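## Task

Find the box whose top shows the letter A and get it, alone, into the tote beside the door so that no part sticks out over the tote's rim. Every other box must stay on its desk. The robot must not tip over or finish leaning, or the task fails. The result only counts if the box stays put without the robot holding it at the end.

## Robot and tools

Robot: a simulated Hello Robot Stretch 3 with a single arm. It has a two-wheeled base (0.33 m long, 0.34 m wide), a lift that slides up a mast, and a telescoping arm that reaches out to the robot's RIGHT side, ending in a wrist (yaw, pitch, roll) and a gripper. The base cannot slide sideways, so to move the gripper forward or back you drive the base. Turning in place pivots about the point midway between the drive wheels, 0.05 m behind the front edge. With the arm pulled in and wrist folded, a turn sweeps a 0.28 m radius; an unfolded level wrist reaches past that. Objects may occasionally be nudged by outside forces.

Frames: the base frame has its origin on the floor between the drive wheels, x forward, y left, z up. hand_pose is reported in it, at the point where closed fingertips meet. The odometry frame is the base frame where the scene began; heading is positive to the left, -3.142 to 3.142, counted only from wheel turns.

Cameras: head_camera and nav_camera on the head (aimed with head_pan_rad and head_tilt_rad), and wrist_camera on the gripper. Each successful execute_actions returns one image per camera, taken after the call ends.

execute_actions takes "actions", a list run in order (an empty list just reports state). Each action may have "robot" (a command, a queue list of up to 8 commands, or {"stop": true}), "steps" (integer 1 to 450 control steps at 30 per second; default 1) and "until" (early-exit condition, only with steps). {"steps": n} alone waits. If any action is invalid or out of range, the entire call is refused and ongoing motion continues.

A command may contain:
- "base": exactly one of {"translate_m": d}, a straight drive of d metres relative to where the base is when the command starts (positive forward, |d| up to 1), or {"rotate_rad": d}, an in-place turn of d radians relative to the current heading (positive = counter-clockwise/left, |d| up to 3.2).
- "joints": absolute targets by name; unnamed joints keep their goals. lift_m 0 to 1.1 (arm height); arm_m 0 to 0.52 (extension); wrist_yaw_rad -1.345 to 4.42 (0 along the arm, positive toward the front, 3.0 folded over the base); wrist_pitch_rad -1.57 to 0.451 (0 level, negative tips fingers down); wrist_roll_rad -2.911 to 2.911 (0 fingers side by side); gripper_m -0.089 to 0.179 (bigger is wider; real fingertip gap is about 0.007 less when almost shut, 0.025 less when fully open, zero under 0.007); head_pan_rad -3.953 to 1.73 (0 ahead, positive left, -1.57 along the arm); head_tilt_rad -1.53 to 0.419 (negative looks down).
- "contact_limits": {"arm_m": effort %} (1 to 100), how hard the arm may push before it halts; lasts until the next arm_m command.
Queue items may also be {"pause_s": s} (max 15). A queue advances only when every motion of the prior item finished "done" (off_target also passes for base and gripper); otherwise the rest is dropped. Any new command acts immediately and discards an older queue. Motions keep running between calls and while you think.

until: {"robot": {...}} with fields such as "status": "ended" (nothing moving, no running queue), base_status, queue, queue_left, refusals, or per joint reading/_goal/_status, compared with [op, value] using =, !=, <, <=, >, >=; "any": {"status": "ended"} fires when any one motion ends. Do not wait for exact equality; "done" means within tolerance.

Speed: the base is fast (0.30 m/s, 1.9 rad/s) only with lift_m under 0.30, arm_m under 0.03 and wrist_yaw_rad above 2.54; otherwise 0.10 m/s and 0.63 rad/s.

Gripper: to hold, command gripper_m smaller than the object's width; to let go, open at least 0.02 wider than where contact happened. Neither reading nor "done" proves a grasp; check the images. Too strong a squeeze triggers a force reduction and may let things slip; resend a different value to re-grip.

Wrist safety: fold or unfold the wrist only with lift_m 0.32 to 0.95, wrist_pitch_rad -0.4 and roll near 0; once folded the lift may go down to 0.25. With yaw below -0.4 keep pitch at -0.5 or lower.

Result lines: base_status (with progress of translate/rotate against its goal), joint_goals, joint_status (moving, done, off_target, contact_stop, time_out, stopped, not_commanded, torque_fault), measured_speeds, refusals/queue/queue_left, on_its_own (goals the robot changed itself, slack or powered-off joints, tilt warnings, efforts outside rest), refused:/dropped:/replaced: lines (indices from 0), base_odometry, turned_by_wheels and turned_by_imu, base_tilt in degrees (forward/right positive, fixed bias up to ~4), motor_effort in % with peak in brackets (biased, noisy), lidar_m (12 sectors of 30 degrees, first straight ahead then counter-clockwise, 0.17 m above floor, '-' = nothing), and wrist_depth_mm / head_depth_mm 7x7 grids of depth in mm. contact_stop leaves the lift or arm slack until commanded again. A wrist servo pushed hard for seconds shuts off for 10 s (torque_fault) and refuses goals; wait with steps.

zoom_image: {"camera": one of head_camera, nav_camera, wrist_camera, "region": [x0, y0, x1, y1]} in pixels from the top-left, at most 504 by 504, gives a closer view of the latest image.

finished_scene: {"scene": n}, the current scene's number; irreversible, reports success, then shows the next task. Let all motion finish first, since anything still moving is braked afterward.

Avoid: pushing the arm into immovable things with the gripper above about 0.45 m, pushing again after a contact_stop, driving while gripping or hooking something fixed, snagging furniture (especially in reverse), dropping or slamming boxes, and knocking other boxes off desks. If base_tilt shows a lean, back off in small steps, free the gripper, and lower lift_m to about 0.2 if still tipped.

Each tool is called as name(argument=value, ...), one argument or row to a line, values as JSON.

## Session

execute_actions(
  actions=[],
)

Scene clock: 0.00 s.
robot.base_odometry: x=+0.000 y=+0.000 heading=+0.000 (m, m, rad; robot's odometry frame)
robot.turned_by_wheels: +0.000 (rad since the last result)
robot.turned_by_imu: +0.000 (rad since the last result)
robot.base_tilt: forward=+0.1 right=-1.9 (deg)
robot.lidar_m: 1.03 0.97 0.86 0.86 1.02 1.86 2.16 1.00 0.89 0.89 1.05 0.94
robot.head_depth_mm: 1518 1511 1493 1484 1467 1083 810 / 1580 1571 1551 1541 1522 1070 1460 / 1634 1622 1604 1588 1568 1047 1519 / 1678 1685 1664 1650 1630 1038 1575 / 1747 1751 1730 1720 1683 1023 1638 / 1555 1575 1596 1617 1616 1007 1243 / 1300 1310 1319 1334 1344 1070 1373
robot.base_status: not_commanded
robot.joint_positions: lift_m=+0.543 arm_m=+0.001 wrist_yaw_rad=+3.027 wrist_pitch_rad=-0.625 wrist_roll_rad=-0.013 gripper_m=+0.037 head_pan_rad=+0.012 head_tilt_rad=-0.019
robot.joint_goals: lift_m=+0.543 arm_m=+0.001 wrist_yaw_rad=+3.027 wrist_pitch_rad=-0.625 wrist_roll_rad=-0.013 gripper_m=+0.037 head_pan_rad=+0.012 head_tilt_rad=-0.019
robot.joint_status: lift_m=not_commanded arm_m=not_commanded wrist_yaw_rad=not_commanded wrist_pitch_rad=not_commanded wrist_roll_rad=not_commanded gripper_m=not_commanded head_pan_rad=not_commanded head_tilt_rad=not_commanded
robot.measured_speeds: translate_m=+0.000 rotate_rad=+0.000 lift_m=+0.000 arm_m=+0.000 wrist_yaw_rad=+0.000 wrist_pitch_rad=+0.000 wrist_roll_rad=+0.000 head_pan_rad=+0.000 head_tilt_rad=+0.000
robot: refusals=0 queue=idle queue_left=0
robot.motor_effort: left_wheel=+0 right_wheel=+0 lift_m=+24 arm_m=+0 wrist_yaw_rad=+1 wrist_pitch_rad=+6 wrist_roll_rad=+0 gripper_m=+0 head_pan_rad=+0 head_tilt_rad=+2 (%)
robot.hand_pose: x=+0.0009 y=+0.0465 z=+0.5119 quat_wxyz=(+0.255, +0.679, +0.181, +0.664) (m; robot's base frame)
robot.wrist_depth_mm: - - 921 868 834 788 741 / - - - 974 926 905 835 / - - - - - 953 914 / 896 874 876 914 891 904 886 / 769 773 771 762 796 779 772 / 682 699 697 676 651 706 677 / 624 619 - - 625 615 601
pictures: head_camera (sideways: a quarter turn clockwise sets it upright), nav_camera (sideways: a quarter turn counterclockwise sets it upright), wrist_camera
Images, in order (width x height): head_camera 896x504, nav_camera 672x504, wrist_camera 644x364.

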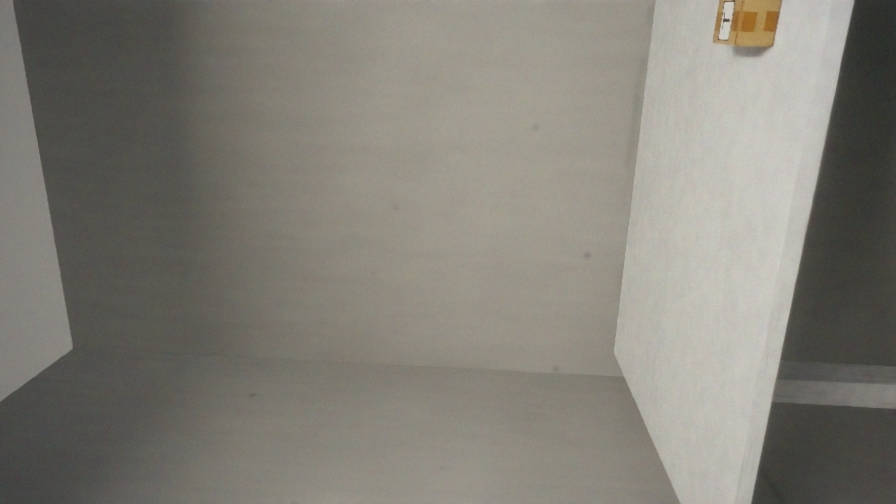

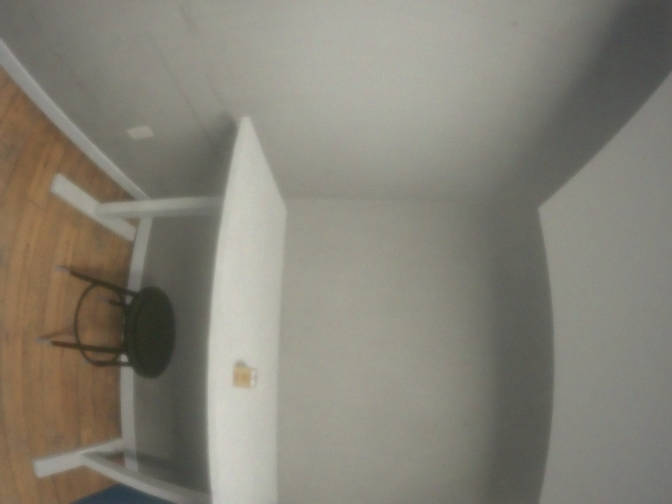

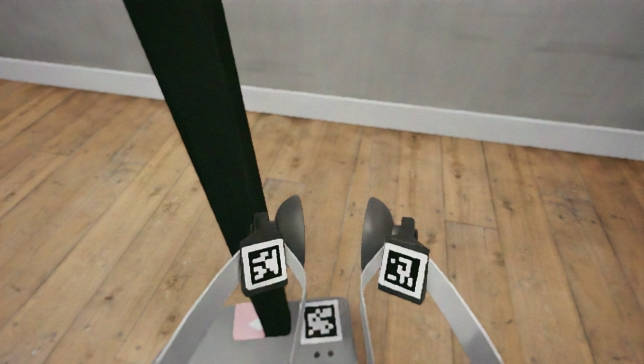

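zoom_image(
  camera="head_camera",
  region=[680, 0, 800, 70],
)

execute_actions(
  actions=[
    {"robot": {"joints": {"head_pan_rad": -0.6, "head_tilt_rad": -0.5}}, "steps": 90, "until": {"robot": {"status": "ended"}}},
  ],
)

Region (680, 0, 800, 70) of head_camera's 896x504 image, scaled by 4.200, with more detail than that image has; it fills the top 294 rows of this view, and the rest is white.

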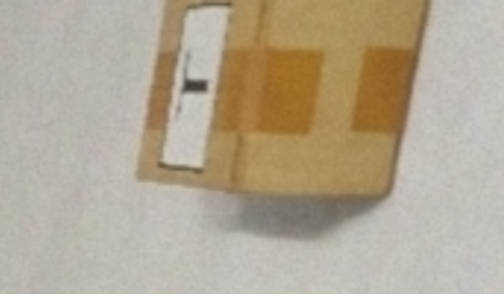

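Scene clock: 3.10 s.
robot.base_odometry: x=+0.000 y=+0.000 heading=+0.000 (m, m, rad; robot's odometry frame)
robot.turned_by_wheels: +0.000 (rad since the last result)
robot.turned_by_imu: +0.001 (rad since the last result)
robot.base_tilt: forward=+0.1 right=-1.9 (deg)
robot.lidar_m: 1.03 0.97 0.86 0.86 1.01 1.86 2.17 1.00 0.89 0.89 1.05 0.94
robot.head_depth_mm: 1379 1415 1409 1405 1540 1567 1365 / 1465 1588 1610 1382 1824 1683 1362 / 1434 1554 1515 1455 1971 1630 1355 / 1392 1501 1490 1035 1953 1655 1351 / 1357 1467 1476 1019 1903 1651 1348 / 1320 1419 1448 904 1281 1595 1308 / 1285 1382 1425 929 1212 1595 1336
robot.base_status: not_commanded
robot.joint_positions: lift_m=+0.543 arm_m=+0.001 wrist_yaw_rad=+3.027 wrist_pitch_rad=-0.625 wrist_roll_rad=-0.013 gripper_m=+0.037 head_pan_rad=-0.593 head_tilt_rad=-0.494
robot.joint_goals: lift_m=+0.543 arm_m=+0.001 wrist_yaw_rad=+3.027 wrist_pitch_rad=-0.625 wrist_roll_rad=-0.013 gripper_m=+0.037 head_pan_rad=-0.600 head_tilt_rad=-0.500
robot.joint_status: lift_m=not_commanded arm_m=not_commanded wrist_yaw_rad=not_commanded wrist_pitch_rad=not_commanded wrist_roll_rad=not_commanded gripper_m=not_commanded head_pan_rad=done head_tilt_rad=done
robot.measured_speeds: translate_m=+0.000 rotate_rad=+0.000 lift_m=+0.000 arm_m=+0.000 wrist_yaw_rad=+0.000 wrist_pitch_rad=+0.000 wrist_roll_rad=+0.000 head_pan_rad=+0.000 head_tilt_rad=+0.000
robot: refusals=0 queue=done queue_left=0
robot.motor_effort: left_wheel=-1(0) right_wheel=-1(1) lift_m=+23(23) arm_m=+0(0) wrist_yaw_rad=+1(0) wrist_pitch_rad=+5(6) wrist_roll_rad=+0(0) gripper_m=+1(0) head_pan_rad=-2(26) head_tilt_rad=-4(36) (%)
robot.hand_pose: x=+0.0009 y=+0.0465 z=+0.5119 quat_wxyz=(+0.255, +0.679, +0.181, +0.664) (m; robot's base frame)
robot.wrist_depth_mm: - - 938 896 813 797 722 / - - - 964 938 851 824 / - - - - - - 930 / 883 908 861 903 879 861 892 / 776 808 770 797 788 777 757 / 684 701 692 676 673 683 681 / 630 627 - - 616 618 608
pictures: head_camera (sideways: a quarter turn clockwise sets it upright), nav_camera (sideways: a quarter turn counterclockwise sets it upright), wrist_camera
Images, in order (width x height): head_camera 896x504, nav_camera 672x504, wrist_camera 644x364.

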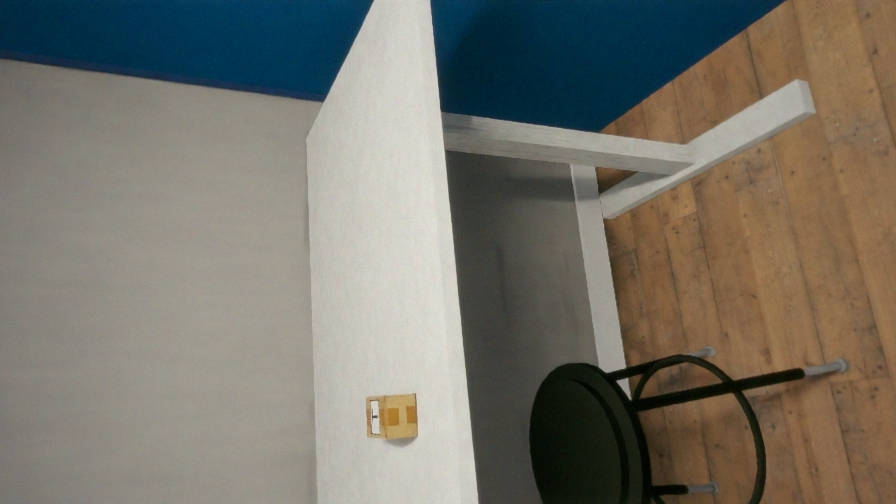

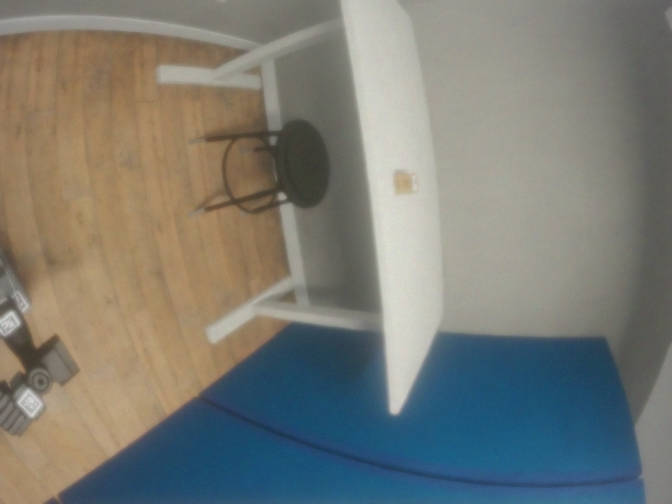

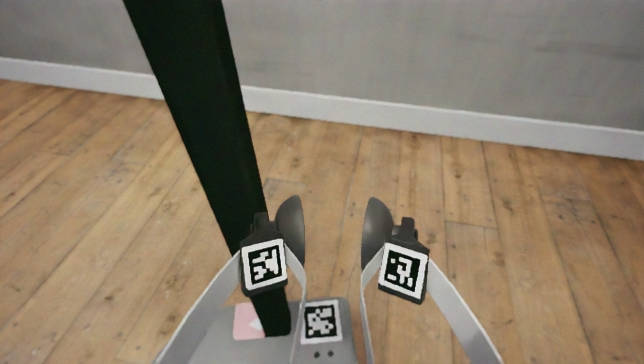

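execute_actions(
  actions=[
    {"robot": {"joints": {"head_pan_rad": -2.6, "head_tilt_rad": -0.4, "lift_m": 0.27, "wrist_pitch_rad": -0.4}}, "steps": 150, "until": {"robot": {"status": "ended"}}},
  ],
)

Scene clock: 7.63 s.
robot.base_odometry: x=+0.000 y=+0.000 heading=+0.000 (m, m, rad; robot's odometry frame)
robot.turned_by_wheels: +0.000 (rad since the last result)
robot.turned_by_imu: +0.001 (rad since the last result)
robot.base_tilt: forward=+0.1 right=-2.0 (deg)
robot.lidar_m: 1.03 0.97 0.86 0.86 1.01 1.86 2.16 1.00 0.89 0.89 1.05 0.94
robot.head_depth_mm: 2170 2258 2358 2465 2464 1841 1454 / 1168 1267 1381 2610 2386 1845 1462 / 1061 1137 1237 1349 1487 1656 1459 / 970 1036 1115 1206 1317 1440 1439 / 896 951 1018 1093 1180 1283 1355 / 831 881 936 1000 1068 1154 1254 / 778 817 867 918 982 1060 1142
robot.base_status: not_commanded
robot.joint_positions: lift_m=+0.270 arm_m=+0.001 wrist_yaw_rad=+3.027 wrist_pitch_rad=-0.418 wrist_roll_rad=-0.013 gripper_m=+0.037 head_pan_rad=-2.593 head_tilt_rad=-0.409
robot.joint_goals: lift_m=+0.270 arm_m=+0.001 wrist_yaw_rad=+3.027 wrist_pitch_rad=-0.400 wrist_roll_rad=-0.013 gripper_m=+0.037 head_pan_rad=-2.600 head_tilt_rad=-0.400
robot.joint_status: lift_m=done arm_m=not_commanded wrist_yaw_rad=not_commanded wrist_pitch_rad=done wrist_roll_rad=not_commanded gripper_m=not_commanded head_pan_rad=done head_tilt_rad=done
robot.measured_speeds: translate_m=+0.000 rotate_rad=+0.000 lift_m=+0.000 arm_m=+0.000 wrist_yaw_rad=+0.000 wrist_pitch_rad=+0.000 wrist_roll_rad=+0.000 head_pan_rad=+0.000 head_tilt_rad=+0.000
robot: refusals=0 queue=done queue_left=0
robot.motor_effort: left_wheel=+0(1) right_wheel=+0(0) lift_m=+18(23) arm_m=+0(0) wrist_yaw_rad=+0(1) wrist_pitch_rad=+8(9) wrist_roll_rad=+1(0) gripper_m=+0(0) head_pan_rad=-2(31) head_tilt_rad=+5(18) (%)
robot.hand_pose: x=+0.0043 y=+0.0771 z=+0.2830 quat_wxyz=(+0.185, +0.694, +0.108, +0.687) (m; robot's base frame)
robot.wrist_depth_mm: - 984 844 832 793 737 698 / - - 952 906 849 820 787 / 875 898 897 917 885 848 800 / 702 697 702 719 677 713 711 / 582 568 - 575 587 571 571 / 479 496 - - 469 480 484 / - - - - 415 414 413
pictures: head_camera (sideways: a quarter turn clockwise sets it upright), nav_camera (sideways: a quarter turn counterclockwise sets it upright), wrist_camera
Images, in order (width x height): head_camera 896x504, nav_camera 672x504, wrist_camera 644x364.

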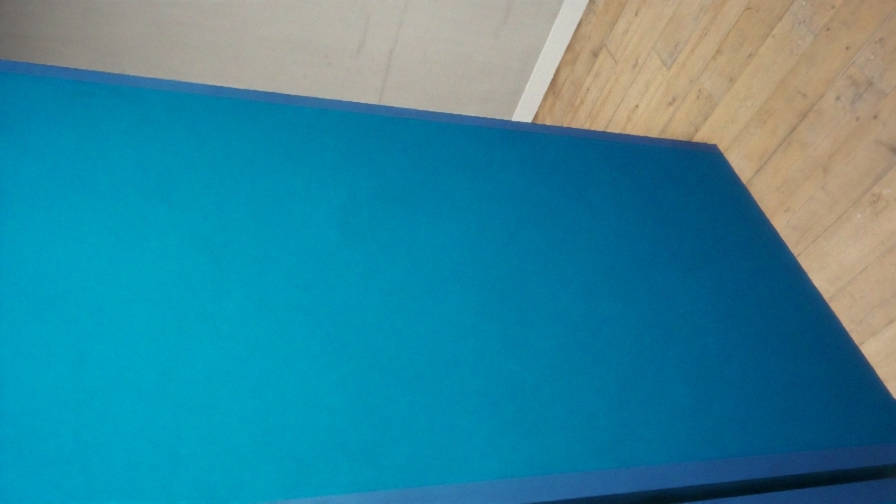

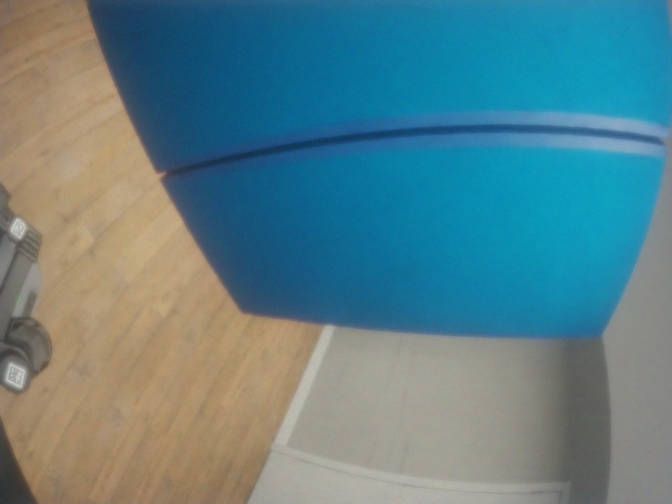

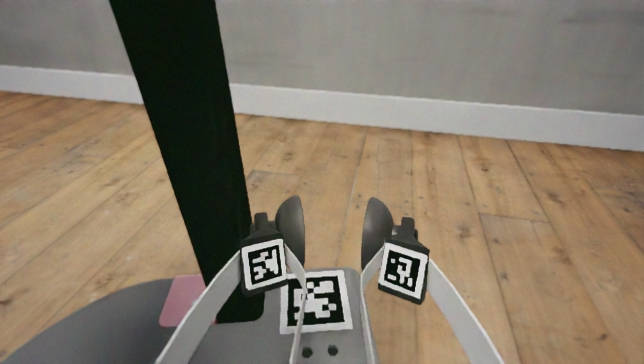

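execute_actions(
  actions=[
    {"robot": {"joints": {"head_pan_rad": -3.4, "head_tilt_rad": -0.5}}, "steps": 150, "until": {"robot": {"status": "ended"}}},
  ],
)

Scene clock: 9.77 s.
robot.base_odometry: x=+0.000 y=+0.000 heading=+0.000 (m, m, rad; robot's odometry frame)
robot.turned_by_wheels: +0.000 (rad since the last result)
robot.turned_by_imu: +0.000 (rad since the last result)
robot.base_tilt: forward=+0.1 right=-2.0 (deg)
robot.lidar_m: 1.03 0.97 0.86 0.86 1.02 1.85 2.16 1.01 0.88 0.89 1.05 0.94
robot.head_depth_mm: 1799 1944 2128 2325 2215 1687 1368 / 1818 1943 2117 2310 2099 1680 1360 / 1825 1957 2131 2327 2201 1670 1357 / 1845 1988 2151 2345 2166 1667 1349 / 1856 2001 2159 2405 2164 1665 1347 / 1867 2023 2223 2443 2164 1649 1337 / 1884 2045 2211 2413 2141 1633 1335
robot.base_status: not_commanded
robot.joint_positions: lift_m=+0.270 arm_m=+0.001 wrist_yaw_rad=+3.027 wrist_pitch_rad=-0.418 wrist_roll_rad=-0.013 gripper_m=+0.037 head_pan_rad=-3.393 head_tilt_rad=-0.494
robot.joint_goals: lift_m=+0.270 arm_m=+0.001 wrist_yaw_rad=+3.027 wrist_pitch_rad=-0.400 wrist_roll_rad=-0.013 gripper_m=+0.037 head_pan_rad=-3.400 head_tilt_rad=-0.500
robot.joint_status: lift_m=done arm_m=not_commanded wrist_yaw_rad=not_commanded wrist_pitch_rad=done wrist_roll_rad=not_commanded gripper_m=not_commanded head_pan_rad=done head_tilt_rad=done
robot.measured_speeds: translate_m=+0.000 rotate_rad=+0.000 lift_m=+0.000 arm_m=+0.000 wrist_yaw_rad=+0.000 wrist_pitch_rad=+0.000 wrist_roll_rad=+0.000 head_pan_rad=+0.000 head_tilt_rad=+0.000
robot: refusals=0 queue=done queue_left=0
robot.motor_effort: left_wheel=+0(0) right_wheel=-1(0) lift_m=+18(18) arm_m=+0(0) wrist_yaw_rad=+1(1) wrist_pitch_rad=+8(8) wrist_roll_rad=+1(1) gripper_m=+0(0) head_pan_rad=-3(27) head_tilt_rad=-4(16) (%)
robot.hand_pose: x=+0.0043 y=+0.0771 z=+0.2830 quat_wxyz=(+0.185, +0.694, +0.108, +0.687) (m; robot's base frame)
robot.wrist_depth_mm: - 970 860 833 791 730 698 / - - 982 899 866 795 748 / 923 900 927 893 908 850 829 / 697 697 714 715 701 690 719 / 578 579 - 574 596 566 576 / 482 495 - - 465 478 486 / - - - - 415 411 415
pictures: head_camera (sideways: a quarter turn clockwise sets it upright), nav_camera (sideways: a quarter turn counterclockwise sets it upright), wrist_camera
Images, in order (width x height): head_camera 896x504, nav_camera 672x504, wrist_camera 644x364.

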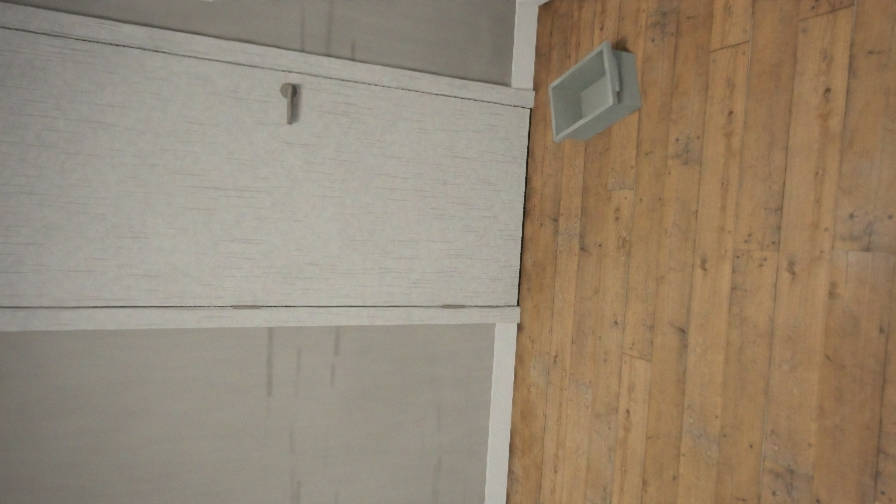

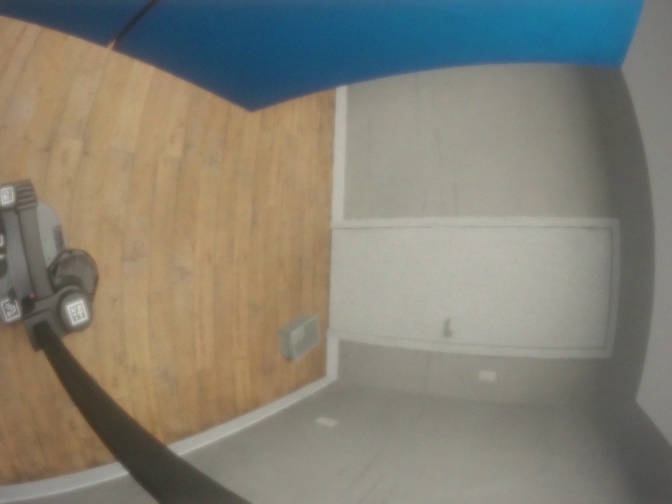

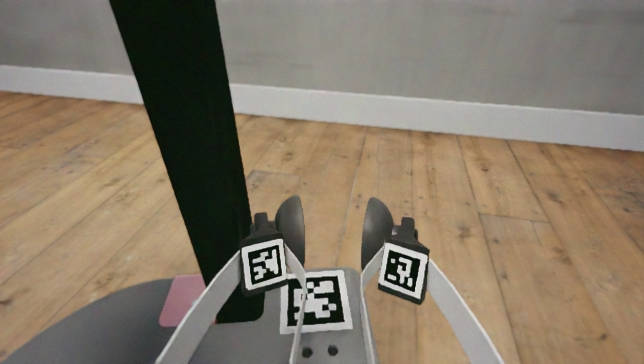

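execute_actions(
  actions=[
    {"robot": {"base": {"translate_m": -1.0}}, "steps": 300, "until": {"robot": {"translate_m": ["<=", -0.7]}}},
    {"robot": [{"base": {"translate_m": -1.0}, "joints": {"head_pan_rad": 0.3, "head_tilt_rad": -0.4}}, {"base": {"rotate_rad": -1.876}}], "steps": 450, "until": {"robot": {"status": "ended"}}},
  ],
)

Scene clock: 28.70 s.
robot.base_odometry: x=-1.702 y=+0.000 heading=-1.876 (m, m, rad; robot's odometry frame)
robot.turned_by_wheels: -1.876 (rad since the last result)
robot.turned_by_imu: -1.840 (rad since the last result)
robot.base_tilt: forward=+0.1 right=-1.9 (deg)
robot.lidar_m: 2.19 0.59 0.57 1.50 1.92 1.42 1.37 0.74 0.53 0.53 0.57 0.78
robot.head_depth_mm: 2880 3018 3164 3348 2549 1853 1468 / 2926 3102 3322 3469 2548 1841 1456 / 3034 3195 3357 3554 2523 1846 1450 / 3136 3313 3538 3676 2480 1829 1448 / 3222 3448 3606 3842 2499 1813 1401 / 706 741 781 825 874 933 990 / 595 620 645 677 710 750 789
robot.base_status: done (rotate_rad -1.8759 of -1.8760)
robot.joint_positions: lift_m=+0.270 arm_m=+0.001 wrist_yaw_rad=+3.027 wrist_pitch_rad=-0.417 wrist_roll_rad=-0.013 gripper_m=+0.037 head_pan_rad=+0.293 head_tilt_rad=-0.408
robot.joint_goals: lift_m=+0.270 arm_m=+0.001 wrist_yaw_rad=+3.027 wrist_pitch_rad=-0.400 wrist_roll_rad=-0.013 gripper_m=+0.037 head_pan_rad=+0.300 head_tilt_rad=-0.400
robot.joint_status: lift_m=done arm_m=not_commanded wrist_yaw_rad=not_commanded wrist_pitch_rad=done wrist_roll_rad=not_commanded gripper_m=not_commanded head_pan_rad=done head_tilt_rad=done
robot.measured_speeds: translate_m=+0.000 rotate_rad=+0.000 lift_m=+0.000 arm_m=+0.000 wrist_yaw_rad=+0.000 wrist_pitch_rad=+0.000 wrist_roll_rad=+0.000 head_pan_rad=+0.000 head_tilt_rad=+0.000
robot: refusals=0 queue=done queue_left=0
robot.motor_effort: left_wheel=+2(12) right_wheel=-2(9) lift_m=+19(18) arm_m=+0(0) wrist_yaw_rad=+1(1) wrist_pitch_rad=+8(8) wrist_roll_rad=+0(1) gripper_m=+0(0) head_pan_rad=+3(33) head_tilt_rad=+5(18) (%)
robot.hand_pose: x=+0.0043 y=+0.0771 z=+0.2831 quat_wxyz=(+0.185, +0.694, +0.108, +0.687) (m; robot's base frame)
robot.wrist_depth_mm: - - - - - 575 448 / - - - - - 587 489 / 913 906 902 915 846 590 546 / 705 706 705 707 713 630 611 / 573 569 - 582 583 570 577 / 483 503 - - 465 483 481 / - - - - 417 409 420
pictures: head_camera (sideways: a quarter turn clockwise sets it upright), nav_camera (sideways: a quarter turn counterclockwise sets it upright), wrist_camera
Images, in order (width x height): head_camera 896x504, nav_camera 672x504, wrist_camera 644x364.

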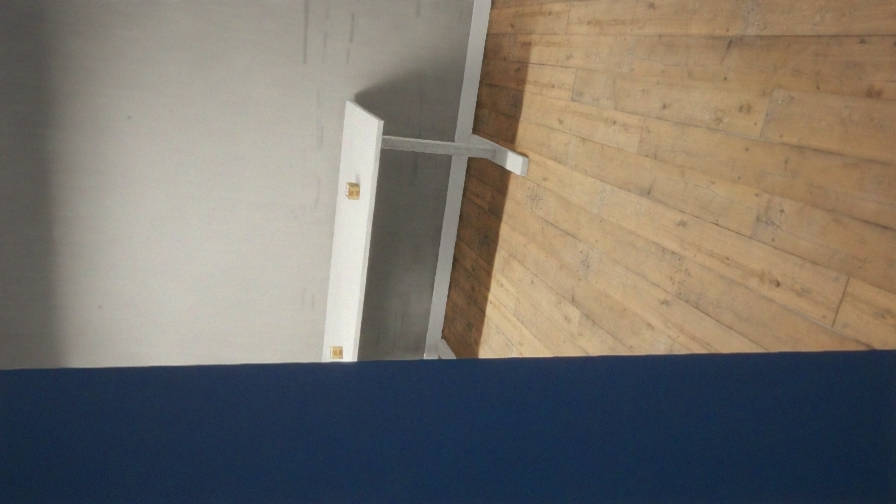

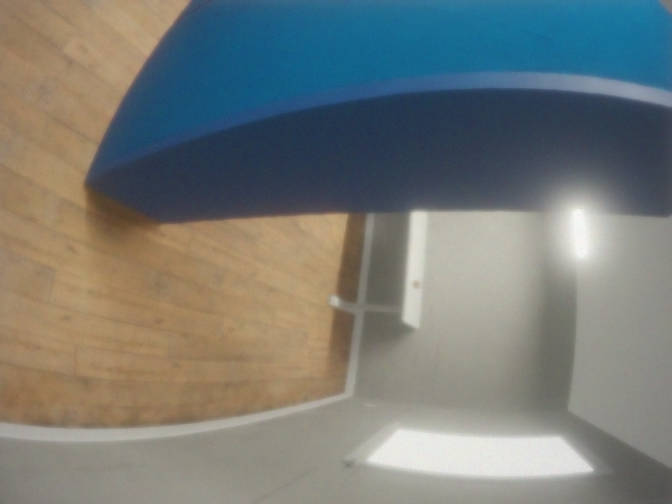

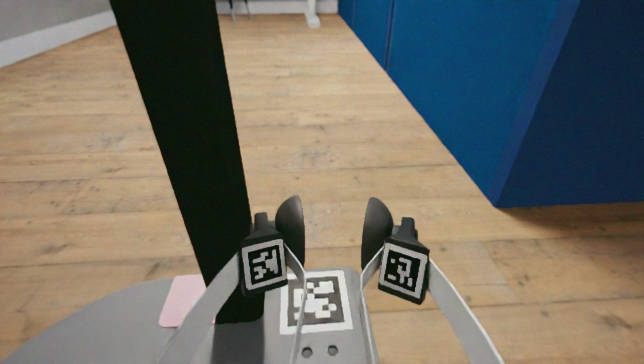

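zoom_image(
  camera="head_camera",
  region=[330, 170, 380, 210],
)

execute_actions(
  actions=[
    {"robot": {"base": {"translate_m": 1.0}, "joints": {"head_pan_rad": 0.7, "head_tilt_rad": -0.4}}, "steps": 300, "until": {"robot": {"translate_m": [">=", 0.3]}}},
    {"robot": {"base": {"translate_m": 1.0}}, "steps": 450, "until": {"robot": {"status": "ended"}}},
  ],
)

Region (330, 170, 380, 210) of head_camera's 896x504 image, scaled by 10.080, with more detail than that image has; it fills the top 403 rows of this view, and the rest is white.

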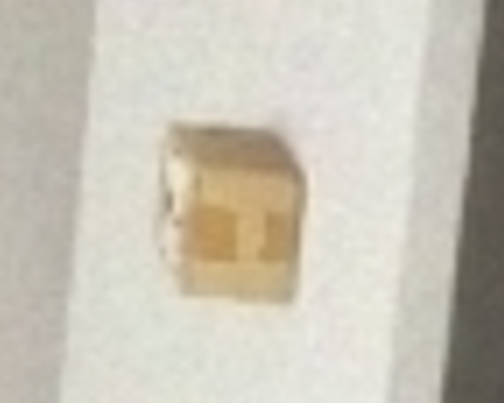

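Scene clock: 36.80 s.
robot.base_odometry: x=-2.092 y=-1.240 heading=-1.876 (m, m, rad; robot's odometry frame)
robot.turned_by_wheels: +0.000 (rad since the last result)
robot.turned_by_imu: -0.001 (rad since the last result)
robot.base_tilt: forward=+0.1 right=-2.0 (deg)
robot.lidar_m: 1.70 2.19 2.93 2.29 1.31 0.63 2.06 0.78 0.58 0.55 0.58 0.80
robot.head_depth_mm: 1931 2016 2095 1786 2301 1854 1461 / 2050 2157 2283 1922 2419 1845 1461 / 2237 2352 2489 2078 2529 1836 1453 / 2446 2573 2710 2305 2467 1824 1445 / 2650 2820 3033 3101 2473 1812 1432 / 2937 3149 3386 3479 2417 1815 1439 / 3140 3348 3519 3577 2433 1802 1426
robot.base_status: done (translate_m +1.0000 of +1.0000)
robot.joint_positions: lift_m=+0.270 arm_m=+0.001 wrist_yaw_rad=+3.027 wrist_pitch_rad=-0.417 wrist_roll_rad=-0.013 gripper_m=+0.037 head_pan_rad=+0.693 head_tilt_rad=-0.408
robot.joint_goals: lift_m=+0.270 arm_m=+0.001 wrist_yaw_rad=+3.027 wrist_pitch_rad=-0.400 wrist_roll_rad=-0.013 gripper_m=+0.037 head_pan_rad=+0.700 head_tilt_rad=-0.400
robot.joint_status: lift_m=done arm_m=not_commanded wrist_yaw_rad=not_commanded wrist_pitch_rad=done wrist_roll_rad=not_commanded gripper_m=not_commanded head_pan_rad=done head_tilt_rad=done
robot.measured_speeds: translate_m=+0.000 rotate_rad=+0.000 lift_m=+0.000 arm_m=+0.000 wrist_yaw_rad=+0.000 wrist_pitch_rad=+0.000 wrist_roll_rad=+0.000 head_pan_rad=+0.000 head_tilt_rad=+0.000
robot: refusals=0 queue=done queue_left=0
robot.motor_effort: left_wheel=+2(13) right_wheel=-2(7) lift_m=+19(19) arm_m=+0(0) wrist_yaw_rad=+0(1) wrist_pitch_rad=+8(8) wrist_roll_rad=+1(0) gripper_m=-1(0) head_pan_rad=+3(22) head_tilt_rad=+3(5) (%)
robot.hand_pose: x=+0.0043 y=+0.0771 z=+0.2831 quat_wxyz=(+0.185, +0.694, +0.108, +0.687) (m; robot's base frame)
robot.wrist_depth_mm: - - - - - - - / - - - - - - - / 770 840 909 940 934 925 911 / 623 691 716 698 712 714 707 / 561 570 - 566 587 589 567 / 482 493 - - 464 473 482 / - - - - 419 414 420
pictures: head_camera (sideways: a quarter turn clockwise sets it upright), nav_camera (sideways: a quarter turn counterclockwise sets it upright), wrist_camera
Images, in order (width x height): head_camera 896x504, nav_camera 672x504, wrist_camera 644x364.

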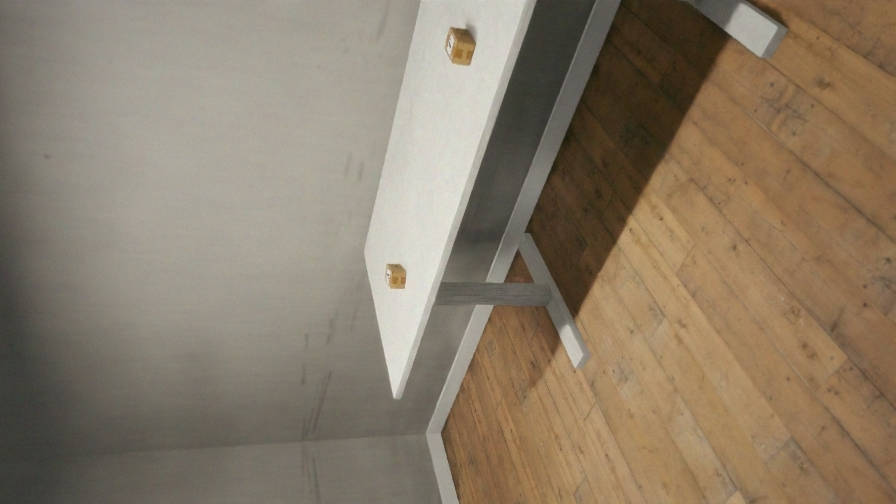

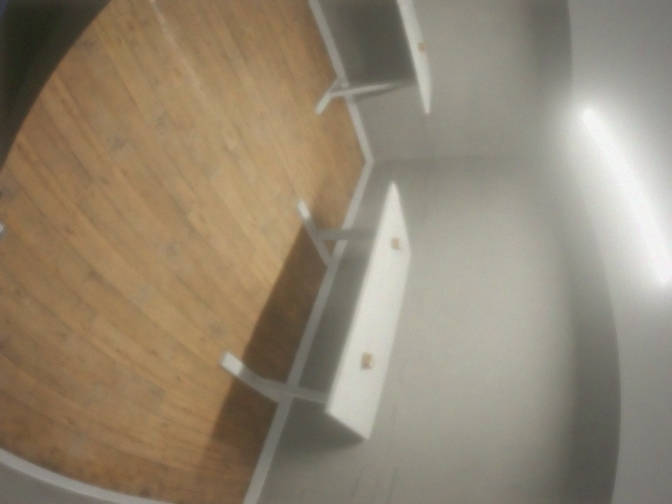

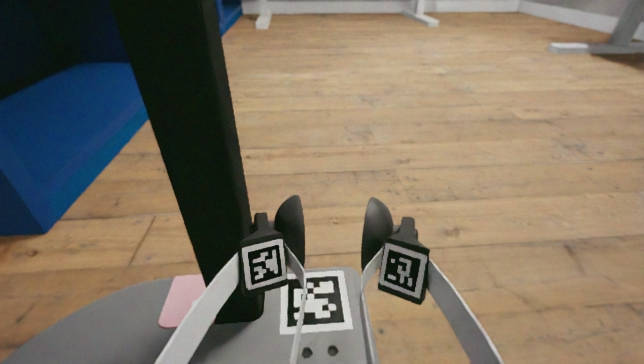

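zoom_image(
  camera="head_camera",
  region=[430, 20, 490, 75],
)

zoom_image(
  camera="head_camera",
  region=[370, 255, 420, 300],
)

Region (430, 20, 490, 75) of head_camera's 896x504 image, scaled by 8.400, with more detail than that image has; it fills the top 462 rows of this view, and the rest is white.

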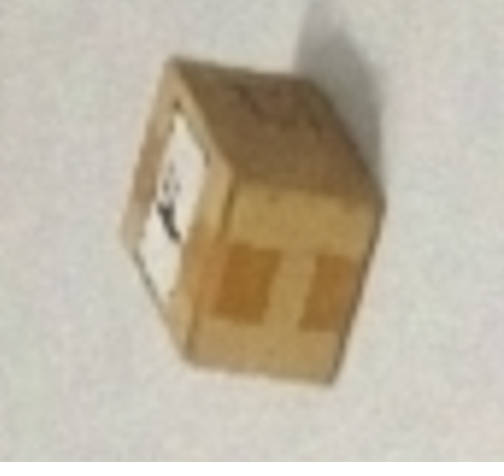

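Region (370, 255, 420, 300) of head_camera's 896x504 image, scaled by 10.080, with more detail than that image has; it fills the top 454 rows of this view, and the rest is white.

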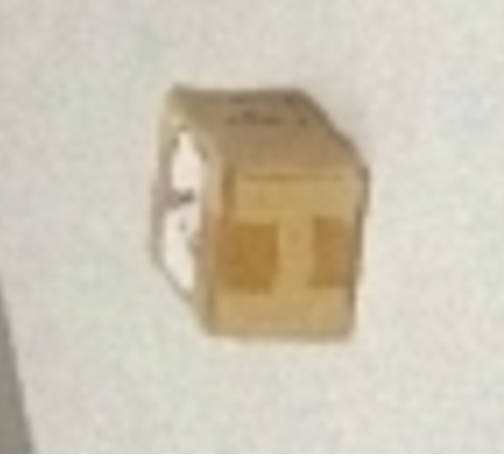

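execute_actions(
  actions=[
    {"robot": [{"base": {"rotate_rad": 1.0}, "joints": {"head_pan_rad": -1.5, "head_tilt_rad": -0.75}}, {"base": {"translate_m": 1.0}}], "steps": 300, "until": {"robot": {"translate_m": [">=", 0.58]}}},
    {"robot": [{"base": {"translate_m": 1.0}}, {"base": {"rotate_rad": 0.55}}], "steps": 450, "until": {"robot": {"status": "ended"}}},
  ],
)

Scene clock: 58.73 s.
robot.base_odometry: x=-1.078 y=-2.457 heading=-0.326 (m, m, rad; robot's odometry frame)
robot.turned_by_wheels: +1.550 (rad since the last result)
robot.turned_by_imu: +1.526 (rad since the last result)
robot.base_tilt: forward=+0.1 right=-2.0 (deg)
robot.lidar_m: 1.43 1.79 1.61 1.33 1.85 1.97 1.90 1.22 1.30 1.25 0.85 1.73
robot.head_depth_mm: 1020 1145 1229 923 734 1353 1188 / 1030 1158 1224 913 731 1384 1183 / 1040 1165 1220 913 728 1381 1185 / 1045 1177 1209 877 727 1374 1177 / 1053 1189 1200 870 743 1376 1177 / 1065 1201 1200 896 742 1334 1163 / 1071 1204 1333 895 758 1360 1172
robot.base_status: done (rotate_rad +0.5499 of +0.5500)
robot.joint_positions: lift_m=+0.270 arm_m=+0.001 wrist_yaw_rad=+3.027 wrist_pitch_rad=-0.417 wrist_roll_rad=-0.013 gripper_m=+0.037 head_pan_rad=-1.493 head_tilt_rad=-0.741
robot.joint_goals: lift_m=+0.270 arm_m=+0.001 wrist_yaw_rad=+3.027 wrist_pitch_rad=-0.400 wrist_roll_rad=-0.013 gripper_m=+0.037 head_pan_rad=-1.500 head_tilt_rad=-0.750
robot.joint_status: lift_m=done arm_m=not_commanded wrist_yaw_rad=not_commanded wrist_pitch_rad=done wrist_roll_rad=not_commanded gripper_m=not_commanded head_pan_rad=done head_tilt_rad=done
robot.measured_speeds: translate_m=+0.000 rotate_rad=+0.000 lift_m=+0.000 arm_m=+0.000 wrist_yaw_rad=+0.000 wrist_pitch_rad=+0.000 wrist_roll_rad=+0.000 head_pan_rad=+0.000 head_tilt_rad=+0.000
robot: refusals=0 queue=done queue_left=0
robot.motor_effort: left_wheel=-3(11) right_wheel=+3(11) lift_m=+19(19) arm_m=+0(0) wrist_yaw_rad=+1(1) wrist_pitch_rad=+7(8) wrist_roll_rad=+0(0) gripper_m=+0(0) head_pan_rad=-2(32) head_tilt_rad=-6(35) (%)
robot.hand_pose: x=+0.0043 y=+0.0771 z=+0.2831 quat_wxyz=(+0.185, +0.694, +0.108, +0.687) (m; robot's base frame)
robot.wrist_depth_mm: - - - - - - - / - - - - - - - / 896 908 907 906 913 904 896 / 708 707 688 708 694 706 699 / 558 577 - 570 583 575 572 / 486 492 - - 470 496 485 / - - - - 418 418 418
pictures: head_camera (sideways: a quarter turn clockwise sets it upright), nav_camera (sideways: a quarter turn counterclockwise sets it upright), wrist_camera
Images, in order (width x height): head_camera 896x504, nav_camera 672x504, wrist_camera 644x364.

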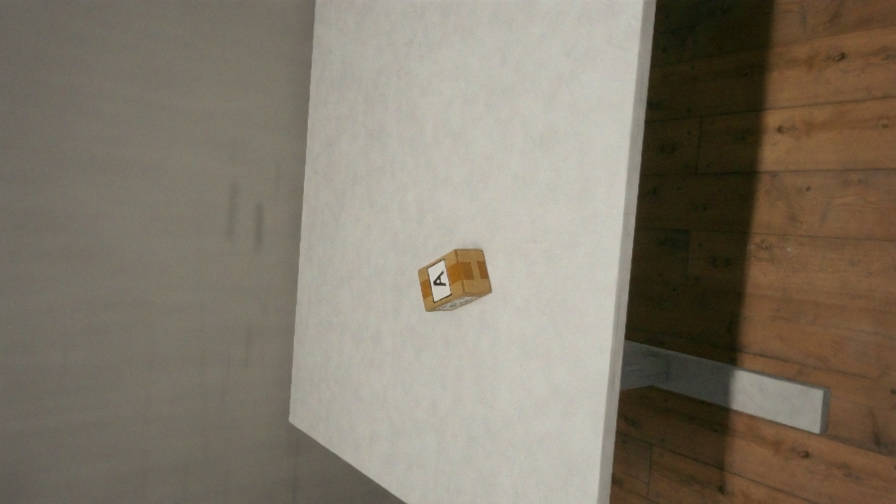

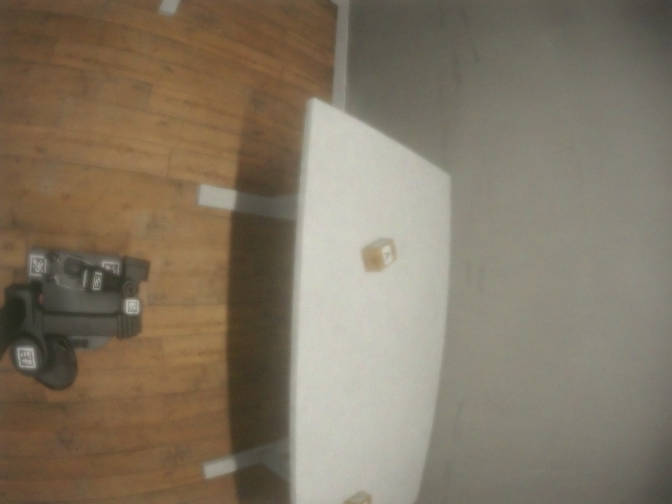

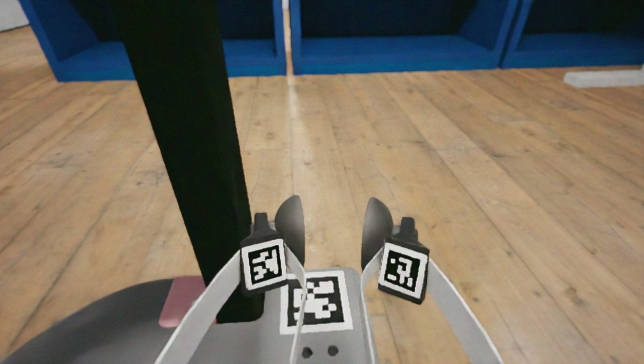

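zoom_image(
  camera="head_camera",
  region=[400, 230, 510, 330],
)

Region (400, 230, 510, 330) of head_camera's 896x504 image, scaled by 4.582, with more detail than that image has; it fills the top 458 rows of this view, and the rest is white.

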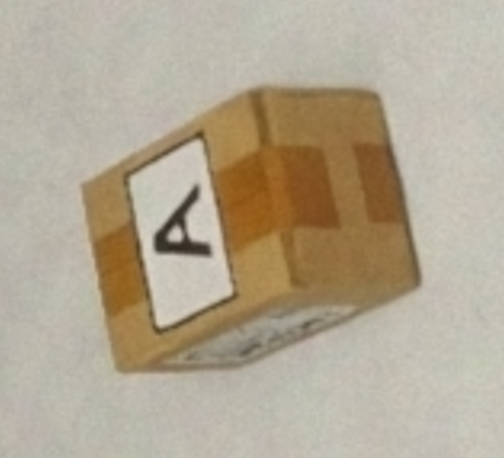

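execute_actions(
  actions=[
    {"robot": {"joints": {"lift_m": 0.93}, "base": {"translate_m": 0.04}}, "steps": 200, "until": {"robot": {"lift_m": [">=", 0.36]}}},
    {"robot": {"joints": {"wrist_yaw_rad": 0.44}}, "steps": 200, "until": {"robot": {"wrist_yaw_rad": ["<=", 1.6]}}},
    {"robot": {"joints": {"wrist_pitch_rad": -1.2, "gripper_m": 0.13}}, "steps": 300, "until": {"robot": {"lift_m": [">=", 0.9]}}},
    {"robot": {"joints": {"arm_m": 0.4}}, "steps": 300, "until": {"robot": {"status": "ended"}}},
  ],
)

Scene clock: 91.63 s.
robot.base_odometry: x=-1.040 y=-2.470 heading=-0.326 (m, m, rad; robot's odometry frame)
robot.turned_by_wheels: +0.000 (rad since the last result)
robot.turned_by_imu: +0.002 (rad since the last result)
robot.base_tilt: forward=+0.1 right=-1.9 (deg)
robot.lidar_m: 1.39 1.76 1.59 1.34 1.64 2.02 1.94 1.25 1.31 1.25 0.84 1.74
robot.head_depth_mm: 1025 1105 1173 916 734 1357 1190 / 1033 1112 1120 914 732 1383 1184 / 1035 1147 - 881 729 1381 1185 / 1043 1178 1214 842 726 1365 1183 / 1055 1182 1200 902 744 1369 1170 / 1062 1197 1202 901 741 1359 1165 / 1068 1209 1354 895 739 1364 1166
robot.base_status: done (translate_m +0.0400 of +0.0400)
robot.joint_positions: lift_m=+0.930 arm_m=+0.400 wrist_yaw_rad=+0.440 wrist_pitch_rad=-1.203 wrist_roll_rad=-0.013 gripper_m=+0.130 head_pan_rad=-1.493 head_tilt_rad=-0.741
robot.joint_goals: lift_m=+0.930 arm_m=+0.400 wrist_yaw_rad=+0.440 wrist_pitch_rad=-1.200 wrist_roll_rad=-0.013 gripper_m=+0.130 head_pan_rad=-1.500 head_tilt_rad=-0.750
robot.joint_status: lift_m=done arm_m=done wrist_yaw_rad=done wrist_pitch_rad=done wrist_roll_rad=not_commanded gripper_m=done head_pan_rad=done head_tilt_rad=done
robot.measured_speeds: translate_m=+0.000 rotate_rad=+0.000 lift_m=+0.000 arm_m=+0.000 wrist_yaw_rad=+0.000 wrist_pitch_rad=+0.000 wrist_roll_rad=+0.000 head_pan_rad=+0.000 head_tilt_rad=+0.000
robot: refusals=0 queue=done queue_left=0
robot.motor_effort: left_wheel=-3(12) right_wheel=+3(11) lift_m=+29(30) arm_m=+4(4) wrist_yaw_rad=+1(3) wrist_pitch_rad=+1(9) wrist_roll_rad=+0(0) gripper_m=+0(81) head_pan_rad=-2(2) head_tilt_rad=-5(5) (%)
robot.hand_pose: x=+0.0081 y=-0.6078 z=+0.8207 quat_wxyz=(+0.660, +0.519, -0.477, -0.260) (m; robot's base frame)
robot.wrist_depth_mm: 312 308 305 301 298 298 294 / 301 299 298 240 291 289 284 / 293 289 287 233 284 278 275 / 284 281 277 274 274 273 270 / 277 274 270 268 267 264 262 / 268 267 265 262 260 - 255 / 927 261 259 256 252 251 248
pictures: head_camera (sideways: a quarter turn clockwise sets it upright), nav_camera (sideways: a quarter turn counterclockwise sets it upright), wrist_camera
Images, in order (width x height): head_camera 896x504, nav_camera 672x504, wrist_camera 644x364.

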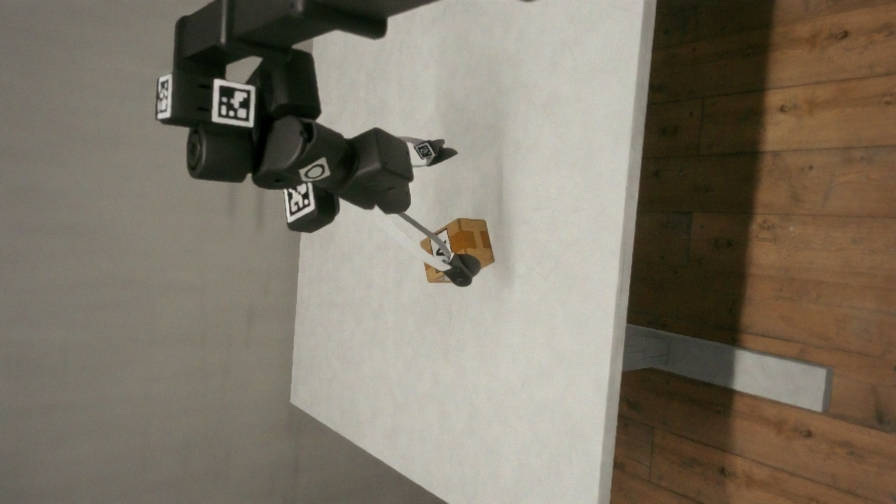

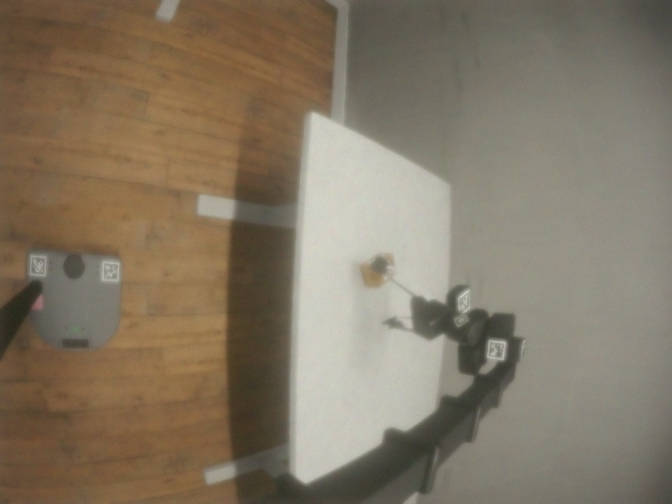

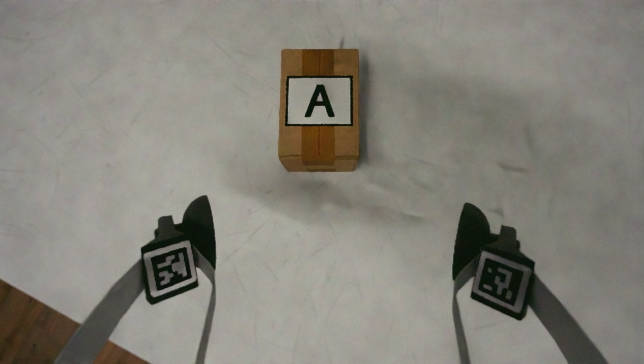

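zoom_image(
  camera="head_camera",
  region=[360, 110, 540, 310],
)

zoom_image(
  camera="wrist_camera",
  region=[130, 30, 550, 330],
)

Region (360, 110, 540, 310) of head_camera's 896x504 image, scaled by 2.520, with more detail than that image has; it fills the left 454 columns of this view, and the rest is white.

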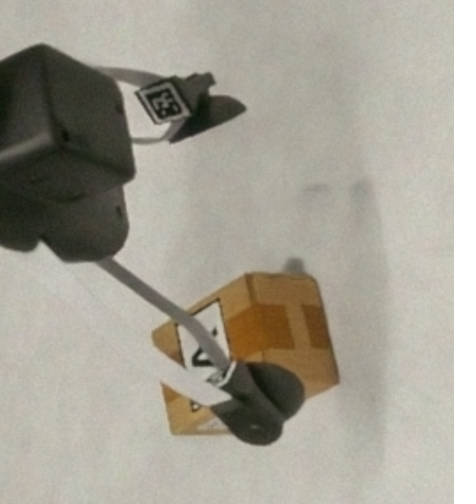

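Region (130, 30, 550, 330) of wrist_camera's 644x364 image, scaled by 1.200; it fills the top 360 rows of this view, and the rest is white.

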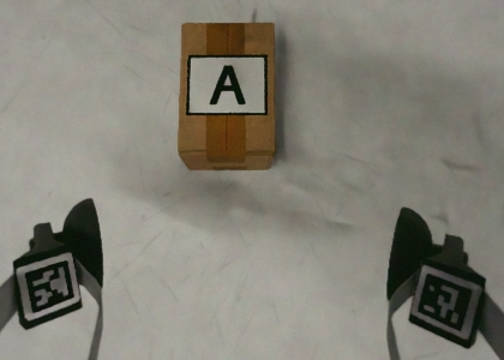

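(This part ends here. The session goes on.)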